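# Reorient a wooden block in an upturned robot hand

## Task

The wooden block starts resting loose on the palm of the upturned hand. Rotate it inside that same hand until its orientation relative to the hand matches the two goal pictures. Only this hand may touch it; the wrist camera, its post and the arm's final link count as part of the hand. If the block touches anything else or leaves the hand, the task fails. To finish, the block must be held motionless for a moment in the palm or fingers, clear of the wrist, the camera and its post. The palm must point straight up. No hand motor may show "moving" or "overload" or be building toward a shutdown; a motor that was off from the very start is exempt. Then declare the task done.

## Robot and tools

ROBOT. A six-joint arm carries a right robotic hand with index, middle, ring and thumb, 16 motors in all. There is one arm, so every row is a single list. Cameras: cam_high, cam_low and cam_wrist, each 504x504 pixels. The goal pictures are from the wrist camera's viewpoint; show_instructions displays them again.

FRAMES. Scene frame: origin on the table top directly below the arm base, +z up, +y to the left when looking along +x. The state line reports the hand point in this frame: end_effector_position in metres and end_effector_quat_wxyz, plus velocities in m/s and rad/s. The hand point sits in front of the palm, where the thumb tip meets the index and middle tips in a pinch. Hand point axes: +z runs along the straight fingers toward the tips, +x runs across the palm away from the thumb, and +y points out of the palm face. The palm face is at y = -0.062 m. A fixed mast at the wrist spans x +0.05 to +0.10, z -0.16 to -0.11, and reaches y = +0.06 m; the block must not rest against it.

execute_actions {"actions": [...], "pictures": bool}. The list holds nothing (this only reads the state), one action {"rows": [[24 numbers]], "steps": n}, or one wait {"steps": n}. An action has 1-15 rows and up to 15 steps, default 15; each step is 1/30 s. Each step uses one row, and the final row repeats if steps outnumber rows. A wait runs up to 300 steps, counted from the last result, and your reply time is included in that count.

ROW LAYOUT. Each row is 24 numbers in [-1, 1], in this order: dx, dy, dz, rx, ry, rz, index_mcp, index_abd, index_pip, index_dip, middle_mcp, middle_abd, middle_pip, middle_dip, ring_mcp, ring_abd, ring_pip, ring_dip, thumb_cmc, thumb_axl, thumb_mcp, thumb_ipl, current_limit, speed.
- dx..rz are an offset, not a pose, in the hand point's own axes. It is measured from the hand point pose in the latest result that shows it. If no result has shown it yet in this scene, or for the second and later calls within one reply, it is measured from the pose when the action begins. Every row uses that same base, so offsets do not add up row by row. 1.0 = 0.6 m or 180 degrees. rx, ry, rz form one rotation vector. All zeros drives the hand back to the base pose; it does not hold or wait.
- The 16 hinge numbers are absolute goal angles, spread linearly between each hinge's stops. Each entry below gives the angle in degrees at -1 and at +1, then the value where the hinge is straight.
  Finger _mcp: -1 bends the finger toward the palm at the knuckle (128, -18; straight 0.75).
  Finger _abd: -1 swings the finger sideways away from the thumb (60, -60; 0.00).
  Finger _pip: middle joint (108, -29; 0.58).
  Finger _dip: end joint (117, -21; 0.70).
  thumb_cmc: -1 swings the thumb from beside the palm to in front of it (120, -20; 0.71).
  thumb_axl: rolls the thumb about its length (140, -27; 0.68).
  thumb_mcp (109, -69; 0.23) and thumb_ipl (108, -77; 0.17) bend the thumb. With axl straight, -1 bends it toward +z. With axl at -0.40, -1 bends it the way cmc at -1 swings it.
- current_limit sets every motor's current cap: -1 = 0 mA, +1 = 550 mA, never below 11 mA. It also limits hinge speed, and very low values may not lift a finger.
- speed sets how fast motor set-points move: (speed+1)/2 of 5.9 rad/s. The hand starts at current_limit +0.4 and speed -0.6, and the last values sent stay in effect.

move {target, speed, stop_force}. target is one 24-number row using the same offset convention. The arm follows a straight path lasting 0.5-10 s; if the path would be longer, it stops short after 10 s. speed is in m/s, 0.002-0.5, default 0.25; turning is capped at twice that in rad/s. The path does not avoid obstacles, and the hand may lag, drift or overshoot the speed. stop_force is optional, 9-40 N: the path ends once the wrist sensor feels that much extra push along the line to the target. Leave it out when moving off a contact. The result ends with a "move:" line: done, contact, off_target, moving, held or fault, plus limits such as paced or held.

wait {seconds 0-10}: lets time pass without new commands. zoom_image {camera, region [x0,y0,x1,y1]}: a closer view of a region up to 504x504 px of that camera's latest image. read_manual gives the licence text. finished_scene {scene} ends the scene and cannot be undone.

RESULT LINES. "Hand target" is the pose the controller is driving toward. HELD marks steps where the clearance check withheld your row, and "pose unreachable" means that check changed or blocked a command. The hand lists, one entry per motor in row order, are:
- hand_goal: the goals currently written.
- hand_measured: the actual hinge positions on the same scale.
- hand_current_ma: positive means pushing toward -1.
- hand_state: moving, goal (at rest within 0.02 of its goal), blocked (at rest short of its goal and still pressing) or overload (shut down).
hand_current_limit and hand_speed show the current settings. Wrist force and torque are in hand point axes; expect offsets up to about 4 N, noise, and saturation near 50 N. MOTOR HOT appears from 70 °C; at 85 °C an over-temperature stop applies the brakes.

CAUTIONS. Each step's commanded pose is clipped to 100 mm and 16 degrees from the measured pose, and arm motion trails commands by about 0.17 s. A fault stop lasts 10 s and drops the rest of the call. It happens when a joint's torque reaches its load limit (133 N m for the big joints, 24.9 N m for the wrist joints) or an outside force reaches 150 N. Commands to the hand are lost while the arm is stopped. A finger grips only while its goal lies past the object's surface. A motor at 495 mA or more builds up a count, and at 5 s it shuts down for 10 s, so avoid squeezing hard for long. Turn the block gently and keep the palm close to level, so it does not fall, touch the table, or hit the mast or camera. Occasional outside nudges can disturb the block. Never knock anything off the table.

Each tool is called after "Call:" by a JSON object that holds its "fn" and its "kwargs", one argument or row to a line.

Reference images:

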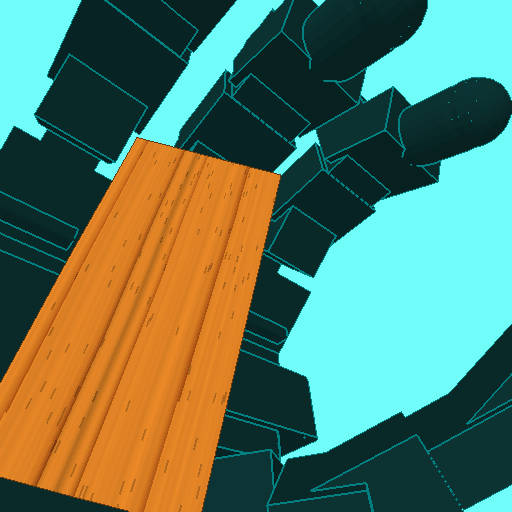

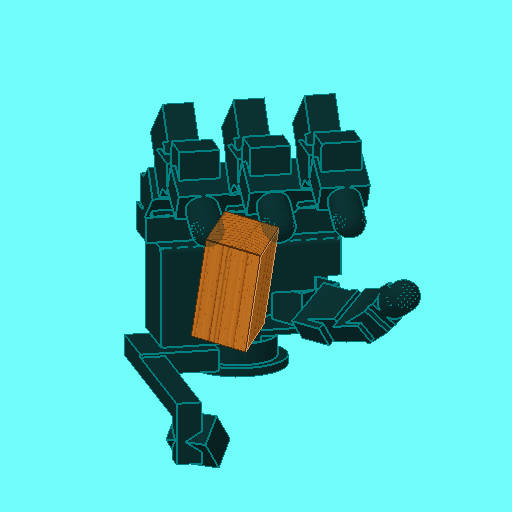

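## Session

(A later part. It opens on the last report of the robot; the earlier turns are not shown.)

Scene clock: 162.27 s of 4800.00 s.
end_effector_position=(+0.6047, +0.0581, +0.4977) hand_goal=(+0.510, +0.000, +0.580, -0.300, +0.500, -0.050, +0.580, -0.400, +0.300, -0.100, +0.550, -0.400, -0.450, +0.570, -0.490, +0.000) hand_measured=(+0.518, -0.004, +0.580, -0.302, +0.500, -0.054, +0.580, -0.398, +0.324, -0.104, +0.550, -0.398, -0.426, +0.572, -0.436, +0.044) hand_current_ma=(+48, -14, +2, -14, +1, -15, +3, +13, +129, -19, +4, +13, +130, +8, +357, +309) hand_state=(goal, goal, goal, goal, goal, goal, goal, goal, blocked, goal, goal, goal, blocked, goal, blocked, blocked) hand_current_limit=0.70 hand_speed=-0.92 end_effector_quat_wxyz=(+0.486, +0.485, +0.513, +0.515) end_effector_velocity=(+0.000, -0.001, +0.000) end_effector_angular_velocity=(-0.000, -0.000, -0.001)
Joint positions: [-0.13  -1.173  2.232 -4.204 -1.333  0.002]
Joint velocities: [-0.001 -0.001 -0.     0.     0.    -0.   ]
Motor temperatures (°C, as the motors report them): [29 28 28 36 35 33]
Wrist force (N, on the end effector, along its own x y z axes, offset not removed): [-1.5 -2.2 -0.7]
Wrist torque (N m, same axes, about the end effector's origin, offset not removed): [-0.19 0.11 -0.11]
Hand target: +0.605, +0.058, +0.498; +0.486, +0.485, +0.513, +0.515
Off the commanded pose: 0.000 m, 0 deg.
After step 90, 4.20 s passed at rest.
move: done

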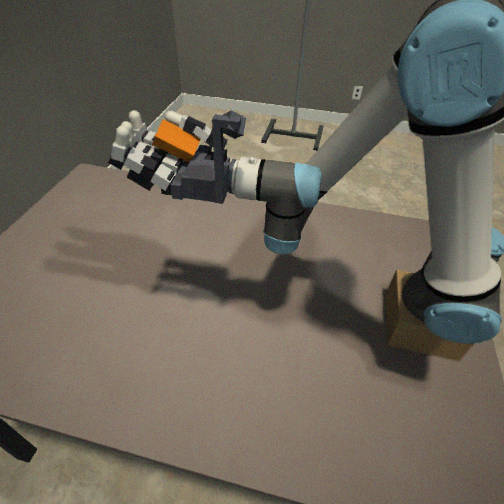

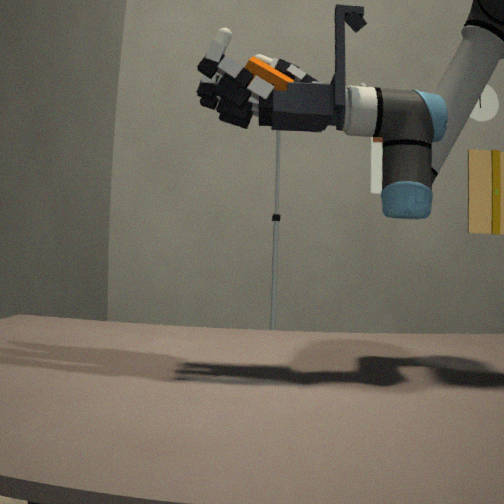

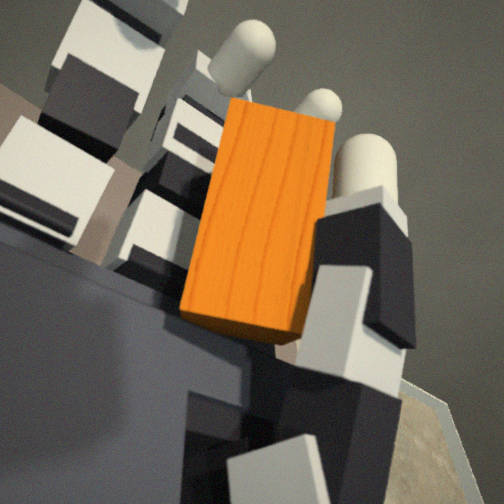

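Clamped; loosen thumb so it settles.

Call:
{"fn": "move", "kwargs": {
  "target": [0,0,0,0,0,0,0.46,0,0.58,-0.3,0.42,0,0.58,-0.4,0.3,-0.1,0.55,-0.4,-0.42,0.58,-0.42,0.06,0.7,-0.92]
}}

Scene clock: 166.20 s of 4800.00 s.
end_effector_position=(+0.6047, +0.0581, +0.4977) hand_goal=(+0.460, +0.000, +0.580, -0.300, +0.420, +0.000, +0.580, -0.400, +0.300, -0.100, +0.550, -0.400, -0.420, +0.580, -0.420, +0.060) hand_measured=(+0.484, -0.002, +0.580, -0.302, +0.448, -0.004, +0.580, -0.398, +0.324, -0.104, +0.550, -0.398, -0.416, +0.580, -0.432, +0.056) hand_current_ma=(+134, -13, +2, -13, +155, -14, +3, +13, +127, -18, +4, +13, +26, +6, -77, -33) hand_state=(blocked, goal, goal, goal, blocked, goal, goal, goal, blocked, goal, goal, goal, goal, goal, goal, goal) hand_current_limit=0.70 hand_speed=-0.92 end_effector_quat_wxyz=(+0.486, +0.485, +0.513, +0.515) end_effector_velocity=(+0.000, -0.001, +0.000) end_effector_angular_velocity=(+0.000, -0.001, -0.002)
Joint positions: [-0.13  -1.173  2.232 -4.204 -1.333  0.002]
Joint velocities: [-0.002  0.    -0.001 -0.    -0.     0.001]
Motor temperatures (°C, as the motors report them): [29 28 28 36 35 33]
Wrist force (N, on the end effector, along its own x y z axes, offset not removed): [-1.5 -2.6 -0.5]
Wrist torque (N m, same axes, about the end effector's origin, offset not removed): [-0.25 0.04 -0.07]
Hand target: +0.605, +0.058, +0.498; +0.486, +0.485, +0.513, +0.515
Off the commanded pose: 0.000 m, 0 deg.
After step 90, 0.23 s passed at rest.
move: done

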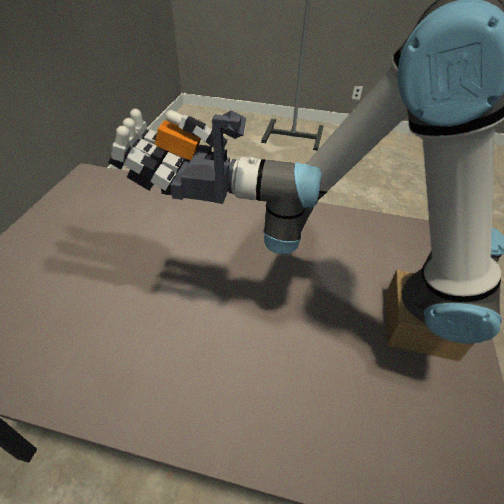

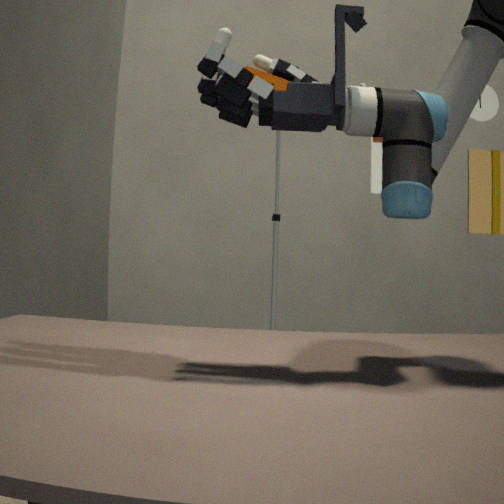

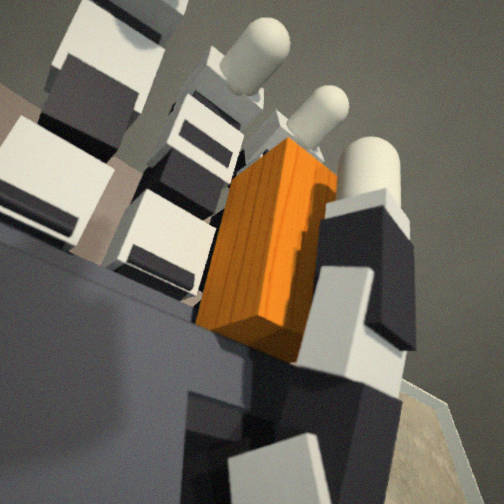

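Fell back flat; redo at this lower pitch.

Call:
{"fn": "move", "kwargs": {
  "target": [0,0,0,0,0,0,0.49,0,0.58,-0.3,0.44,0,0.58,-0.4,0.3,-0.1,0.55,-0.4,0,0.75,-0.4,0.15,0.7,-0.7]
}}

Call:
{"fn": "move", "kwargs": {
  "target": [0,0,0,0,0,0,0.49,0,0.58,-0.3,0.44,0,0.58,-0.4,0.3,-0.1,0.55,-0.4,0,0.68,-0.56,0.12,0.7,-0.8]
}}

Call:
{"fn": "move", "kwargs": {
  "target": [0,0,0,0,0,0,0.49,0,0.58,-0.3,0.44,0,0.58,-0.4,0.3,-0.1,0.55,-0.4,-0.48,0.65,-0.56,0.12,0.7,-0.88]
}}

Scene clock: 175.23 s of 4800.00 s.
end_effector_position=(+0.6047, +0.0581, +0.4977) hand_goal=(+0.490, +0.000, +0.580, -0.300, +0.440, +0.000, +0.580, -0.400, +0.300, -0.100, +0.550, -0.400, +0.000, +0.750, -0.400, +0.150) hand_measured=(+0.500, -0.002, +0.580, -0.302, +0.452, -0.004, +0.580, -0.398, +0.324, -0.104, +0.550, -0.398, +0.004, +0.752, -0.410, +0.146) hand_current_ma=(+54, -13, +3, -13, +64, -14, +3, +13, +127, -18, +4, +13, +20, +8, -68, -29) hand_state=(goal, goal, goal, goal, goal, goal, goal, goal, blocked, goal, goal, goal, goal, goal, goal, goal) hand_current_limit=0.70 hand_speed=-0.70 end_effector_quat_wxyz=(+0.486, +0.485, +0.513, +0.515) end_effector_velocity=(+0.000, +0.000, +0.001) end_effector_angular_velocity=(+0.000, -0.002, +0.001)
Joint positions: [-0.13  -1.173  2.232 -4.204 -1.333  0.002]
Joint velocities: [ 0.001  0.    -0.001 -0.    -0.     0.   ]
Motor temperatures (°C, as the motors report them): [29 28 28 36 35 33]
Wrist force (N, on the end effector, along its own x y z axes, offset not removed): [-1.4 -0.6 -0.6]
Wrist torque (N m, same axes, about the end effector's origin, offset not removed): [-0.02 -0.08 0.02]
Hand target: +0.605, +0.058, +0.498; +0.486, +0.485, +0.513, +0.515
Off the commanded pose: 0.000 m, 0 deg.
After step 90, 5.17 s passed at rest.
move: done

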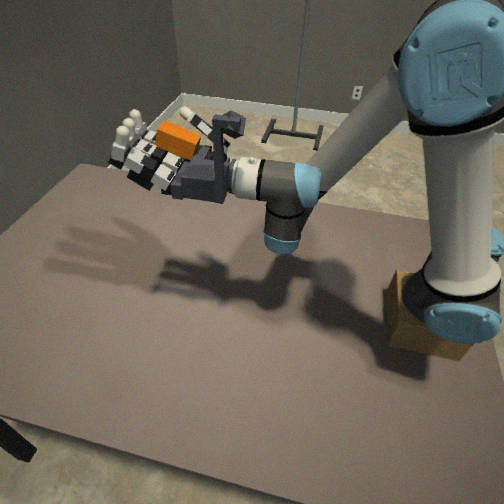

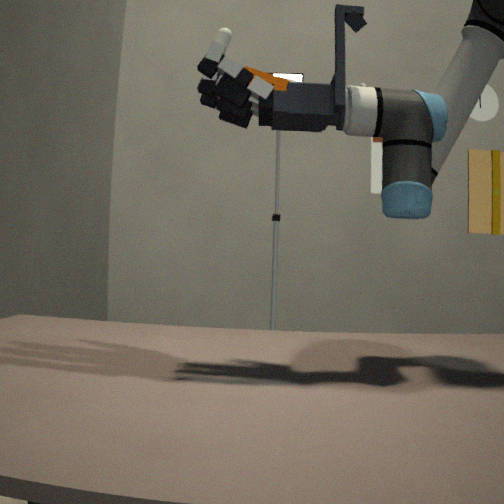

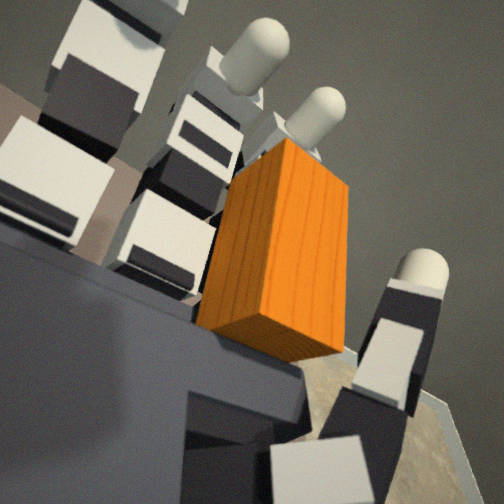

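Scene clock: 175.90 s of 4800.00 s.
end_effector_position=(+0.6047, +0.0581, +0.4977) hand_goal=(+0.490, +0.000, +0.580, -0.300, +0.440, +0.000, +0.580, -0.400, +0.300, -0.100, +0.550, -0.400, +0.000, +0.680, -0.560, +0.120) hand_measured=(+0.500, -0.002, +0.580, -0.302, +0.452, -0.004, +0.580, -0.398, +0.324, -0.104, +0.550, -0.398, +0.004, +0.680, -0.538, +0.118) hand_current_ma=(+54, -13, +3, -13, +64, -14, +3, +13, +127, -18, +4, +13, +21, -4, +141, -13) hand_state=(goal, goal, goal, goal, goal, goal, goal, goal, blocked, goal, goal, goal, goal, goal, blocked, goal) hand_current_limit=0.70 hand_speed=-0.80 end_effector_quat_wxyz=(+0.486, +0.485, +0.513, +0.515) end_effector_velocity=(-0.000, +0.000, -0.001) end_effector_angular_velocity=(-0.000, +0.002, +0.000)
Joint positions: [-0.13  -1.173  2.232 -4.204 -1.333  0.002]
Joint velocities: [ 0.     0.     0.001  0.001 -0.    -0.001]
Motor temperatures (°C, as the motors report them): [29 28 28 36 35 33]
Wrist force (N, on the end effector, along its own x y z axes, offset not removed): [-2.2 -0.9 0.7]
Wrist torque (N m, same axes, about the end effector's origin, offset not removed): [-0.23 0.11 -0.08]
Hand target: +0.605, +0.058, +0.498; +0.486, +0.485, +0.513, +0.515
Off the commanded pose: 0.000 m, 0 deg.
move: done

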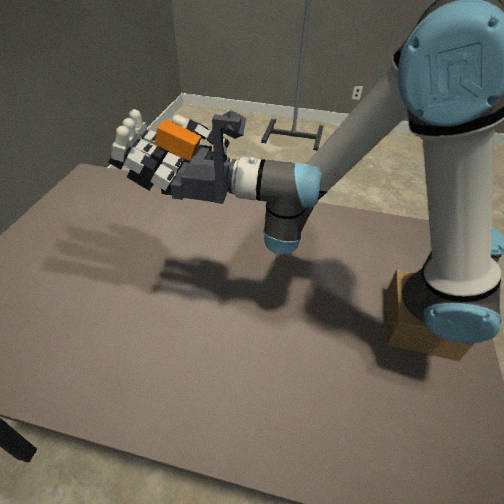

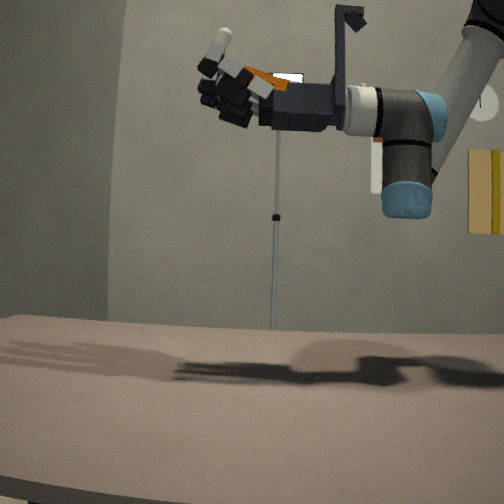

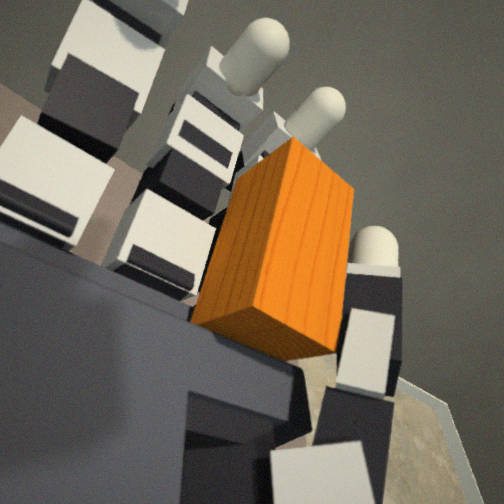

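Scene clock: 177.90 s of 4800.00 s.
end_effector_position=(+0.6047, +0.0581, +0.4977) hand_goal=(+0.490, +0.000, +0.580, -0.300, +0.440, +0.000, +0.580, -0.400, +0.300, -0.100, +0.550, -0.400, -0.480, +0.650, -0.560, +0.120) hand_measured=(+0.500, -0.002, +0.580, -0.302, +0.452, -0.004, +0.580, -0.398, +0.324, -0.104, +0.550, -0.398, -0.474, +0.652, -0.562, +0.118) hand_current_ma=(+57, -12, +3, -13, +69, -13, +3, +13, +126, -18, +4, +13, +34, +17, -11, -12) hand_state=(goal, goal, goal, goal, goal, goal, goal, goal, blocked, goal, goal, goal, goal, goal, goal, goal) hand_current_limit=0.70 hand_speed=-0.88 end_effector_quat_wxyz=(+0.486, +0.485, +0.513, +0.515) end_effector_velocity=(-0.000, +0.001, +0.001) end_effector_angular_velocity=(-0.001, -0.002, +0.001)
Joint positions: [-0.13  -1.173  2.232 -4.204 -1.333  0.002]
Joint velocities: [ 0.001 -0.    -0.001 -0.001  0.    -0.   ]
Motor temperatures (°C, as the motors report them): [29 28 28 36 35 33]
Wrist force (N, on the end effector, along its own x y z axes, offset not removed): [-2.0 -0.6 -0.4]
Wrist torque (N m, same axes, about the end effector's origin, offset not removed): [-0.05 0.06 -0.01]
Hand target: +0.605, +0.058, +0.498; +0.486, +0.485, +0.513, +0.515
Off the commanded pose: 0.000 m, 0 deg.
move: done

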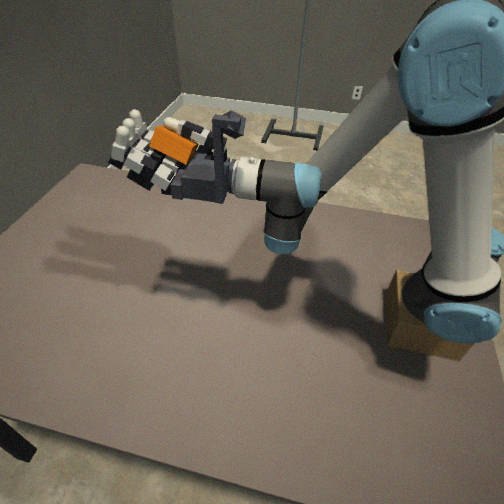

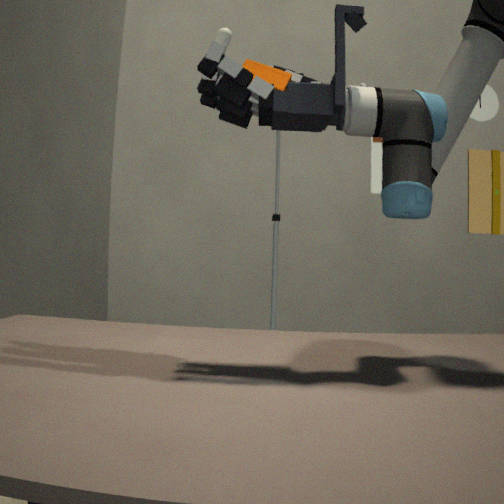

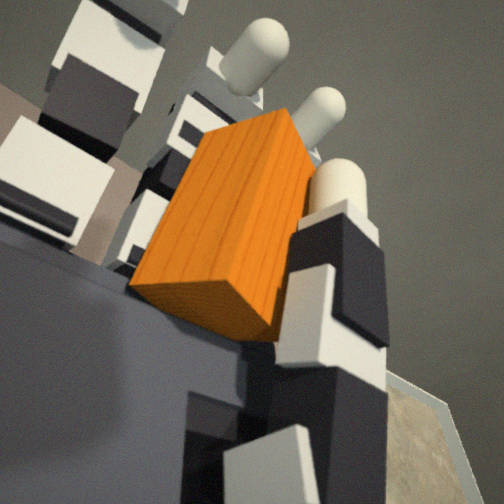

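Call:
{"fn": "move", "kwargs": {
  "target": [0,0,0,0,0,0,0.52,0,0.58,-0.3,0.26,0,0.58,-0.4,0.3,-0.1,0.55,-0.4,-0.4,0.68,-0.5,0.12,0.7,-0.9]
}}

Scene clock: 183.13 s of 4800.00 s.
end_effector_position=(+0.6047, +0.0581, +0.4977) hand_goal=(+0.520, +0.000, +0.580, -0.300, +0.260, +0.000, +0.580, -0.400, +0.300, -0.100, +0.550, -0.400, -0.400, +0.680, -0.500, +0.120) hand_measured=(+0.528, -0.002, +0.580, -0.302, +0.290, -0.004, +0.580, -0.398, +0.324, -0.104, +0.550, -0.398, -0.400, +0.680, -0.514, +0.118) hand_current_ma=(+48, -12, +3, -13, +164, -13, +3, +13, +126, -18, +4, +13, -3, -6, -85, -12) hand_state=(goal, goal, goal, goal, blocked, goal, goal, goal, blocked, goal, goal, goal, goal, goal, goal, goal) hand_current_limit=0.70 hand_speed=-0.90 end_effector_quat_wxyz=(+0.486, +0.485, +0.513, +0.515) end_effector_velocity=(+0.000, -0.001, +0.000) end_effector_angular_velocity=(+0.000, -0.001, -0.001)
Joint positions: [-0.13  -1.173  2.232 -4.204 -1.333  0.002]
Joint velocities: [-0.001  0.    -0.001 -0.     0.     0.   ]
Motor temperatures (°C, as the motors report them): [29 28 28 36 35 33]
Wrist force (N, on the end effector, along its own x y z axes, offset not removed): [-1.9 -1.0 0.1]
Wrist torque (N m, same axes, about the end effector's origin, offset not removed): [-0.10 0.05 -0.12]
Hand target: +0.605, +0.058, +0.498; +0.486, +0.485, +0.513, +0.515
Off the commanded pose: 0.000 m, 0 deg.
After step 90, 1.20 s passed at rest.
move: done

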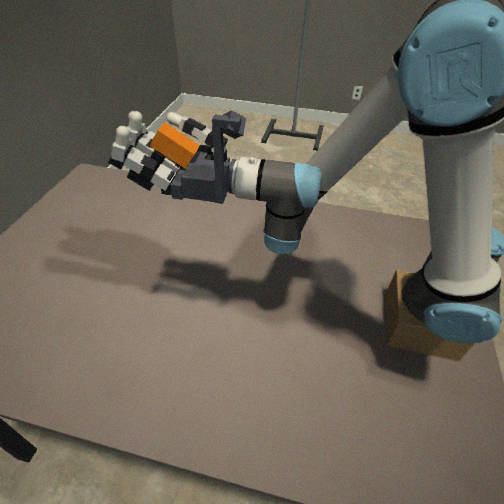

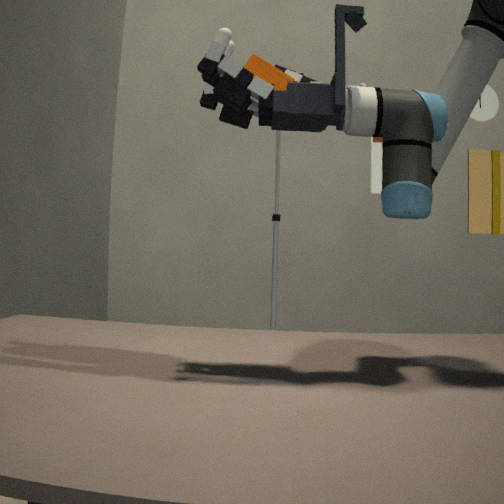

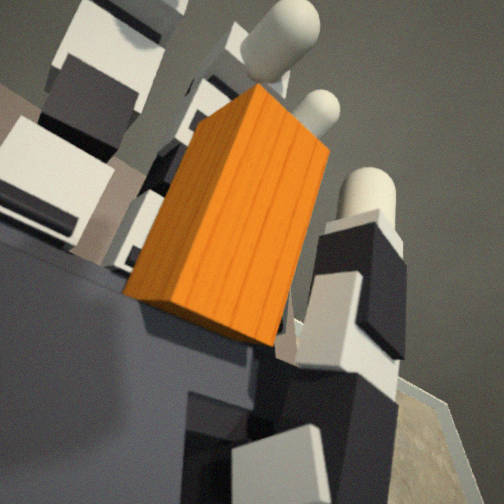

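Call:
{"fn": "move", "kwargs": {
  "target": [0,0,0,0,0,0.13,0.53,0,0.58,-0.3,0.42,-0.2,0.58,-0.4,0.3,-0.2,0.55,-0.4,-0.4,0.68,-0.52,0.12,0.7,-0.8],
  "speed": 0.08
}}

Scene clock: 189.83 s of 4800.00 s.
end_effector_position=(+0.6047, +0.0581, +0.4976) hand_goal=(+0.530, +0.000, +0.580, -0.300, +0.420, -0.200, +0.580, -0.400, +0.300, -0.200, +0.550, -0.400, -0.400, +0.680, -0.520, +0.120) hand_measured=(+0.540, -0.002, +0.580, -0.302, +0.430, -0.196, +0.580, -0.398, +0.322, -0.196, +0.550, -0.398, -0.396, +0.682, -0.524, +0.118) hand_current_ma=(+54, -5, +3, -13, +57, +14, +3, +13, +122, +14, +4, +13, +16, +12, -21, -11) hand_state=(goal, goal, goal, goal, goal, goal, goal, goal, blocked, goal, goal, goal, goal, goal, goal, goal) hand_current_limit=0.70 hand_speed=-0.80 end_effector_quat_wxyz=(+0.372, +0.578, +0.405, +0.603) end_effector_velocity=(+0.000, +0.000, +0.000) end_effector_angular_velocity=(+0.015, +0.000, -0.000)
Joint positions: [-0.043 -1.205  2.211 -4.15  -1.42   0.408]
Joint velocities: [ 0.003 -0.002 -0.002  0.003 -0.003  0.015]
Motor temperatures (°C, as the motors report them): [29 28 28 36 35 33]
Wrist force (N, on the end effector, along its own x y z axes, offset not removed): [-3.1 -1.4 -1.0]
Wrist torque (N m, same axes, about the end effector's origin, offset not removed): [-0.12 0.21 -0.06]
Hand target: +0.605, +0.058, +0.498; +0.371, +0.579, +0.404, +0.603
Off the commanded pose: 0.000 m, 0 deg.
After step 90, 0.77 s passed at rest.
move: done

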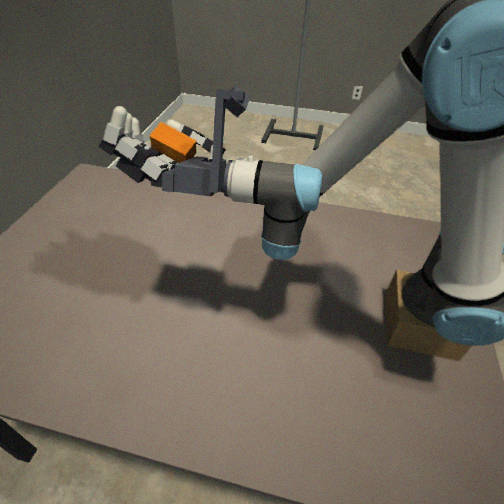

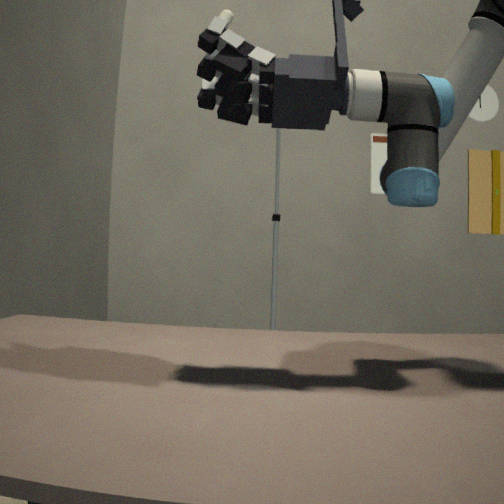

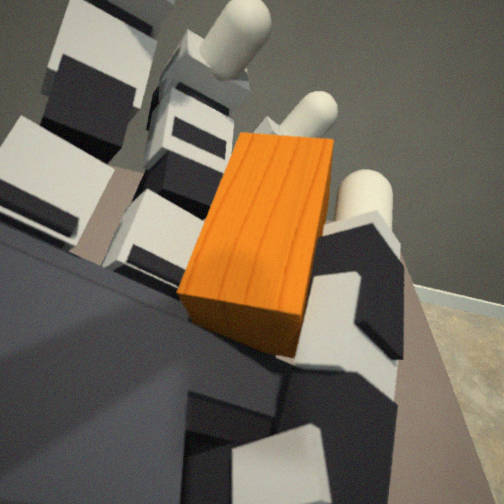

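Call:
{"fn": "move", "kwargs": {
  "target": [0,0,0,0,0,0,0.47,0,0.58,-0.3,0.42,-0.2,0.58,-0.4,0.3,-0.2,0.55,-0.4,-0.34,0.68,-0.5,0.12,0.7,-0.93]
}}

Call:
{"fn": "move", "kwargs": {
  "target": [0,0,0,0,0,-0.13,0.47,0,0.58,-0.3,0.42,-0.2,0.58,-0.4,0.3,-0.2,0.55,-0.4,-0.34,0.68,-0.5,0.12,0.7,-0.93],
  "speed": 0.08
}}

Scene clock: 199.67 s of 4800.00 s.
end_effector_position=(+0.6047, +0.0581, +0.4977) hand_goal=(+0.470, +0.000, +0.580, -0.300, +0.420, -0.200, +0.580, -0.400, +0.300, -0.200, +0.550, -0.400, -0.340, +0.680, -0.500, +0.120) hand_measured=(+0.498, +0.000, +0.580, -0.302, +0.430, -0.196, +0.580, -0.398, +0.322, -0.196, +0.550, -0.398, -0.336, +0.682, -0.508, +0.118) hand_current_ma=(+157, -2, +3, -13, +57, +14, +3, +13, +122, +14, +4, +13, +18, +13, -53, -11) hand_state=(blocked, goal, goal, goal, goal, goal, goal, goal, blocked, goal, goal, goal, goal, goal, goal, goal) hand_current_limit=0.70 hand_speed=-0.93 end_effector_quat_wxyz=(+0.372, +0.578, +0.405, +0.603) end_effector_velocity=(+0.000, +0.000, +0.000) end_effector_angular_velocity=(-0.001, -0.001, +0.000)
Joint positions: [-0.043 -1.205  2.21  -4.15  -1.42   0.408]
Joint velocities: [ 0.     0.    -0.001 -0.001  0.    -0.001]
Motor temperatures (°C, as the motors report them): [29 28 28 36 35 33]
Wrist force (N, on the end effector, along its own x y z axes, offset not removed): [-1.4 -1.2 -1.3]
Wrist torque (N m, same axes, about the end effector's origin, offset not removed): [-0.01 -0.03 0.02]
Hand target: +0.605, +0.058, +0.498; +0.372, +0.578, +0.405, +0.603
Off the commanded pose: 0.000 m, 0 deg.
After step 90, 6.13 s passed at rest.
move: done

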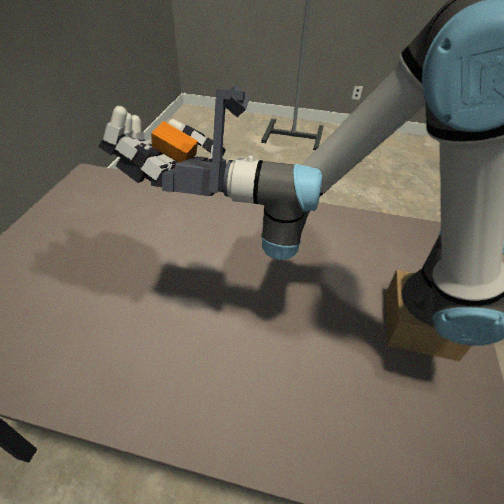

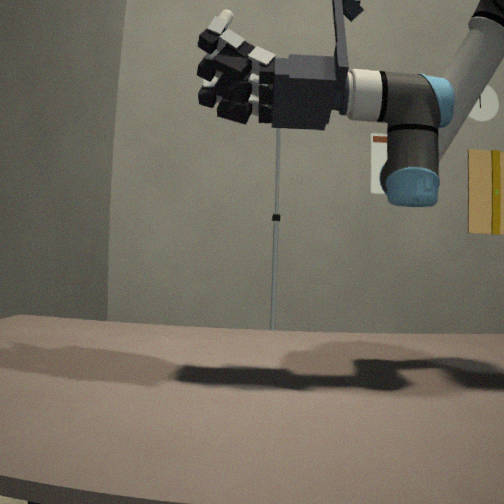

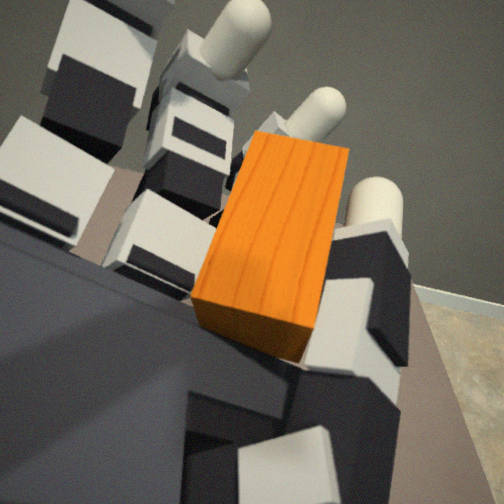

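Scene clock: 202.60 s of 4800.00 s.
end_effector_position=(+0.6047, +0.0581, +0.4978) hand_goal=(+0.470, +0.000, +0.580, -0.300, +0.420, -0.200, +0.580, -0.400, +0.300, -0.200, +0.550, -0.400, -0.340, +0.680, -0.500, +0.120) hand_measured=(+0.498, +0.000, +0.580, -0.302, +0.430, -0.198, +0.580, -0.398, +0.322, -0.196, +0.550, -0.398, -0.336, +0.682, -0.508, +0.118) hand_current_ma=(+157, -2, +3, -13, +57, +12, +3, +13, +121, +13, +4, +13, +18, +13, -53, -11) hand_state=(blocked, goal, goal, goal, goal, goal, goal, goal, blocked, goal, goal, goal, goal, goal, goal, goal) hand_current_limit=0.70 hand_speed=-0.93 end_effector_quat_wxyz=(+0.486, +0.485, +0.513, +0.515) end_effector_velocity=(-0.000, -0.000, +0.000) end_effector_angular_velocity=(-0.015, -0.001, +0.000)
Joint positions: [-0.13  -1.173  2.232 -4.204 -1.333  0.002]
Joint velocities: [-0.004 -0.     0.    -0.001  0.004 -0.015]
Motor temperatures (°C, as the motors report them): [29 28 28 36 35 33]
Wrist force (N, on the end effector, along its own x y z axes, offset not removed): [-1.4 -1.1 -0.7]
Wrist torque (N m, same axes, about the end effector's origin, offset not removed): [-0.07 0.09 0.04]
Hand target: +0.605, +0.058, +0.498; +0.486, +0.484, +0.514, +0.515
Off the commanded pose: 0.000 m, 0 deg.
move: done

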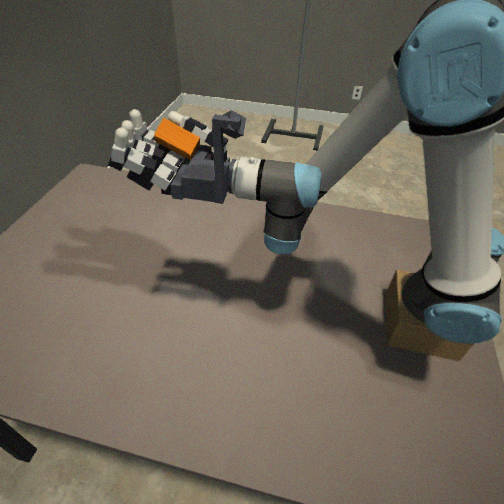

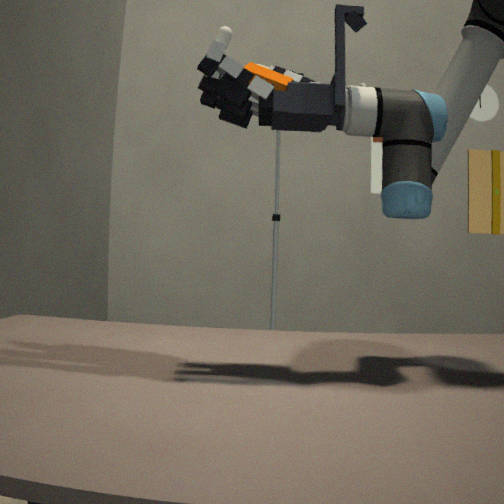

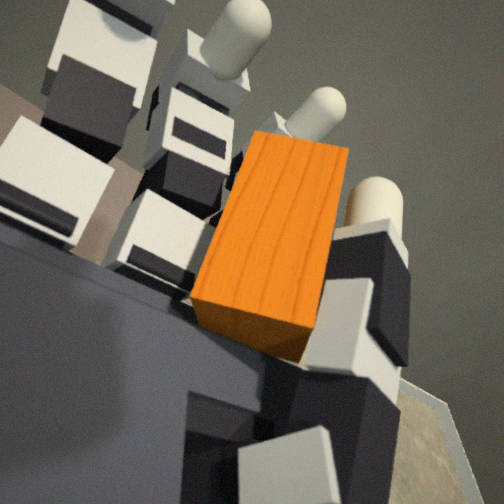

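Call:
{"fn": "move", "kwargs": {
  "target": [0,0,0,0,0,0,0.47,-0.12,0.58,-0.3,0.42,-0.2,0.58,-0.4,0.3,-0.2,0.55,-0.4,-0.31,0.68,-0.5,0.12,0.7,-0.95]
}}

Scene clock: 206.73 s of 4800.00 s.
end_effector_position=(+0.6047, +0.0581, +0.4977) hand_goal=(+0.470, -0.120, +0.580, -0.300, +0.420, -0.200, +0.580, -0.400, +0.300, -0.200, +0.550, -0.400, -0.310, +0.680, -0.500, +0.120) hand_measured=(+0.498, -0.116, +0.580, -0.302, +0.430, -0.198, +0.580, -0.398, +0.322, -0.198, +0.550, -0.398, -0.310, +0.682, -0.508, +0.118) hand_current_ma=(+156, +15, +3, -13, +57, +12, +3, +13, +121, +13, +4, +13, +2, +13, -53, -11) hand_state=(blocked, goal, goal, goal, goal, goal, goal, goal, blocked, goal, goal, goal, goal, goal, goal, goal) hand_current_limit=0.70 hand_speed=-0.95 end_effector_quat_wxyz=(+0.486, +0.485, +0.513, +0.515) end_effector_velocity=(-0.000, -0.000, -0.000) end_effector_angular_velocity=(-0.000, +0.000, -0.000)
Joint positions: [-0.13  -1.173  2.232 -4.204 -1.333  0.002]
Joint velocities: [-0.    -0.     0.001 -0.001  0.    -0.001]
Motor temperatures (°C, as the motors report them): [29 28 28 36 35 33]
Wrist force (N, on the end effector, along its own x y z axes, offset not removed): [-1.1 -0.5 -0.4]
Wrist torque (N m, same axes, about the end effector's origin, offset not removed): [0.01 -0.01 0.03]
Hand target: +0.605, +0.058, +0.498; +0.486, +0.485, +0.513, +0.515
Off the commanded pose: 0.000 m, 0 deg.
After step 90, 0.07 s passed at rest.
move: done

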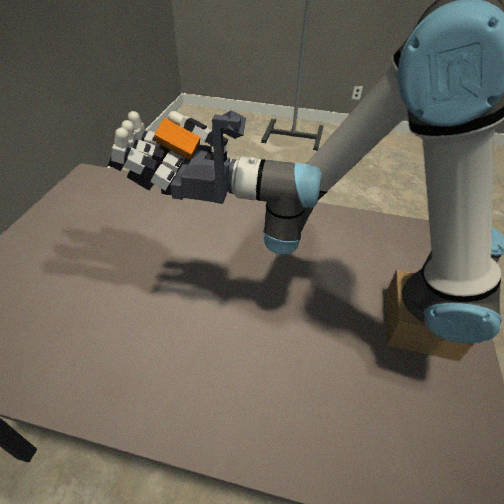

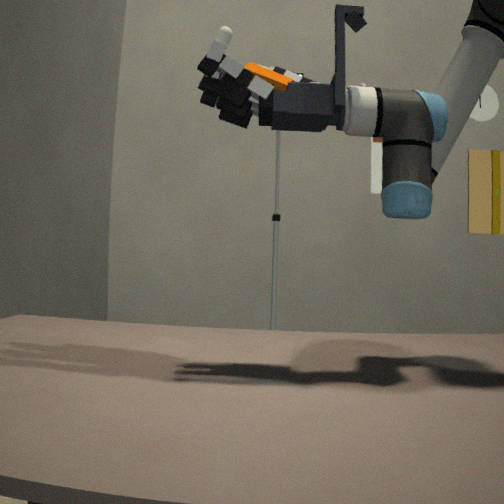

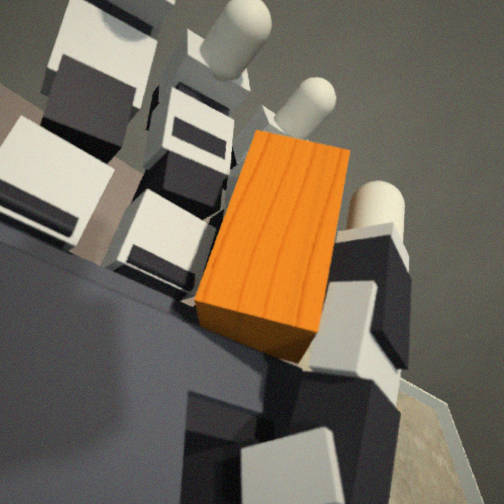

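Call:
{"fn": "execute_actions", "kwargs": {
  "actions": [
    {"steps":75}
  ],
  "pictures": false
}}

Call:
{"fn": "finished_scene", "kwargs": {
  "scene": 1
}}

Scene clock: 210.13 s of 4800.00 s.
end_effector_position=(+0.6047, +0.0581, +0.4978) hand_goal=(+0.470, -0.120, +0.580, -0.300, +0.420, -0.200, +0.580, -0.400, +0.300, -0.200, +0.550, -0.400, -0.310, +0.680, -0.500, +0.120) hand_measured=(+0.498, -0.116, +0.580, -0.302, +0.430, -0.198, +0.580, -0.398, +0.322, -0.198, +0.550, -0.398, -0.310, +0.682, -0.508, +0.118) hand_current_ma=(+156, +15, +3, -13, +57, +12, +3, +13, +121, +13, +4, +13, +2, +13, -53, -11) hand_state=(blocked, goal, goal, goal, goal, goal, goal, goal, blocked, goal, goal, goal, goal, goal, goal, goal) hand_current_limit=0.70 hand_speed=-0.95 end_effector_quat_wxyz=(+0.486, +0.485, +0.513, +0.515) end_effector_velocity=(+0.000, +0.000, +0.000) end_effector_angular_velocity=(-0.000, -0.000, +0.000)
Joint positions: [-0.13  -1.173  2.232 -4.204 -1.333  0.002]
Joint velocities: [ 0.  0. -0.  0. -0. -0.]
Motor temperatures (°C, as the motors report them): [29 28 28 36 35 33]
Wrist force (N, on the end effector, along its own x y z axes, offset not removed): [-2.0 -0.6 -0.4]
Wrist torque (N m, same axes, about the end effector's origin, offset not removed): [0.03 0.06 -0.09]
Hand target: +0.605, +0.058, +0.498; +0.486, +0.485, +0.513, +0.515
Off the commanded pose: 0.000 m, 0 deg.
Steps of this call (steps 1 to 90: nothing new was sent; then 0.40 s passed at rest). Readings (end_effector_position | what the end effector reports):
1: (+0.6047, +0.0581, +0.4977) | hand_goal=(+0.470, -0.120, +0.580, -0.300, +0.420, -0.200, +0.580, -0.400, +0.300, -0.200, +0.550, -0.400, -0.310, +0.680, -0.500, +0.120) hand_measured=(+0.498, -0.116, +0.580, -0.302, +0.430, -0.198, +0.580, -0.398, +0.322, -0.198, +0.550, -0.398, -0.310, +0.682, -0.508, +0.118) hand_current_ma=(+156, +15, +3, -13, +57, +12, +3, +13, +121, +13, +4, +13, +2, +13, -53, -11) hand_state=(blocked, goal, goal, goal, goal, goal, goal, goal, blocked, goal, goal, goal, goal, goal, goal, goal) hand_current_limit=0.70 hand_speed=-0.95
2: (+0.6047, +0.0581, +0.4977) | hand_goal=(+0.470, -0.120, +0.580, -0.300, +0.420, -0.200, +0.580, -0.400, +0.300, -0.200, +0.550, -0.400, -0.310, +0.680, -0.500, +0.120) hand_measured=(+0.498, -0.116, +0.580, -0.302, +0.430, -0.198, +0.580, -0.398, +0.322, -0.198, +0.550, -0.398, -0.310, +0.682, -0.508, +0.118) hand_current_ma=(+156, +15, +3, -13, +57, +12, +3, +13, +121, +13, +4, +13, +2, +13, -53, -11) hand_state=(blocked, goal, goal, goal, goal, goal, goal, goal, blocked, goal, goal, goal, goal, goal, goal, goal) hand_current_limit=0.70 hand_speed=-0.95
4: (+0.6047, +0.0581, +0.4977) | hand_goal=(+0.470, -0.120, +0.580, -0.300, +0.420, -0.200, +0.580, -0.400, +0.300, -0.200, +0.550, -0.400, -0.310, +0.680, -0.500, +0.120) hand_measured=(+0.498, -0.116, +0.580, -0.302, +0.430, -0.198, +0.580, -0.398, +0.322, -0.198, +0.550, -0.398, -0.310, +0.682, -0.508, +0.118) hand_current_ma=(+156, +15, +3, -13, +57, +12, +3, +13, +121, +13, +4, +13, +2, +13, -53, -11) hand_state=(blocked, goal, goal, goal, goal, goal, goal, goal, blocked, goal, goal, goal, goal, goal, goal, goal) hand_current_limit=0.70 hand_speed=-0.95
8: (+0.6047, +0.0581, +0.4978) | hand_goal=(+0.470, -0.120, +0.580, -0.300, +0.420, -0.200, +0.580, -0.400, +0.300, -0.200, +0.550, -0.400, -0.310, +0.680, -0.500, +0.120) hand_measured=(+0.498, -0.116, +0.580, -0.302, +0.430, -0.198, +0.580, -0.398, +0.322, -0.198, +0.550, -0.398, -0.310, +0.682, -0.508, +0.118) hand_current_ma=(+156, +15, +3, -13, +57, +12, +3, +13, +121, +13, +4, +13, +2, +13, -53, -11) hand_state=(blocked, goal, goal, goal, goal, goal, goal, goal, blocked, goal, goal, goal, goal, goal, goal, goal) hand_current_limit=0.70 hand_speed=-0.95
90: the state above

The scene is finished: the task was done.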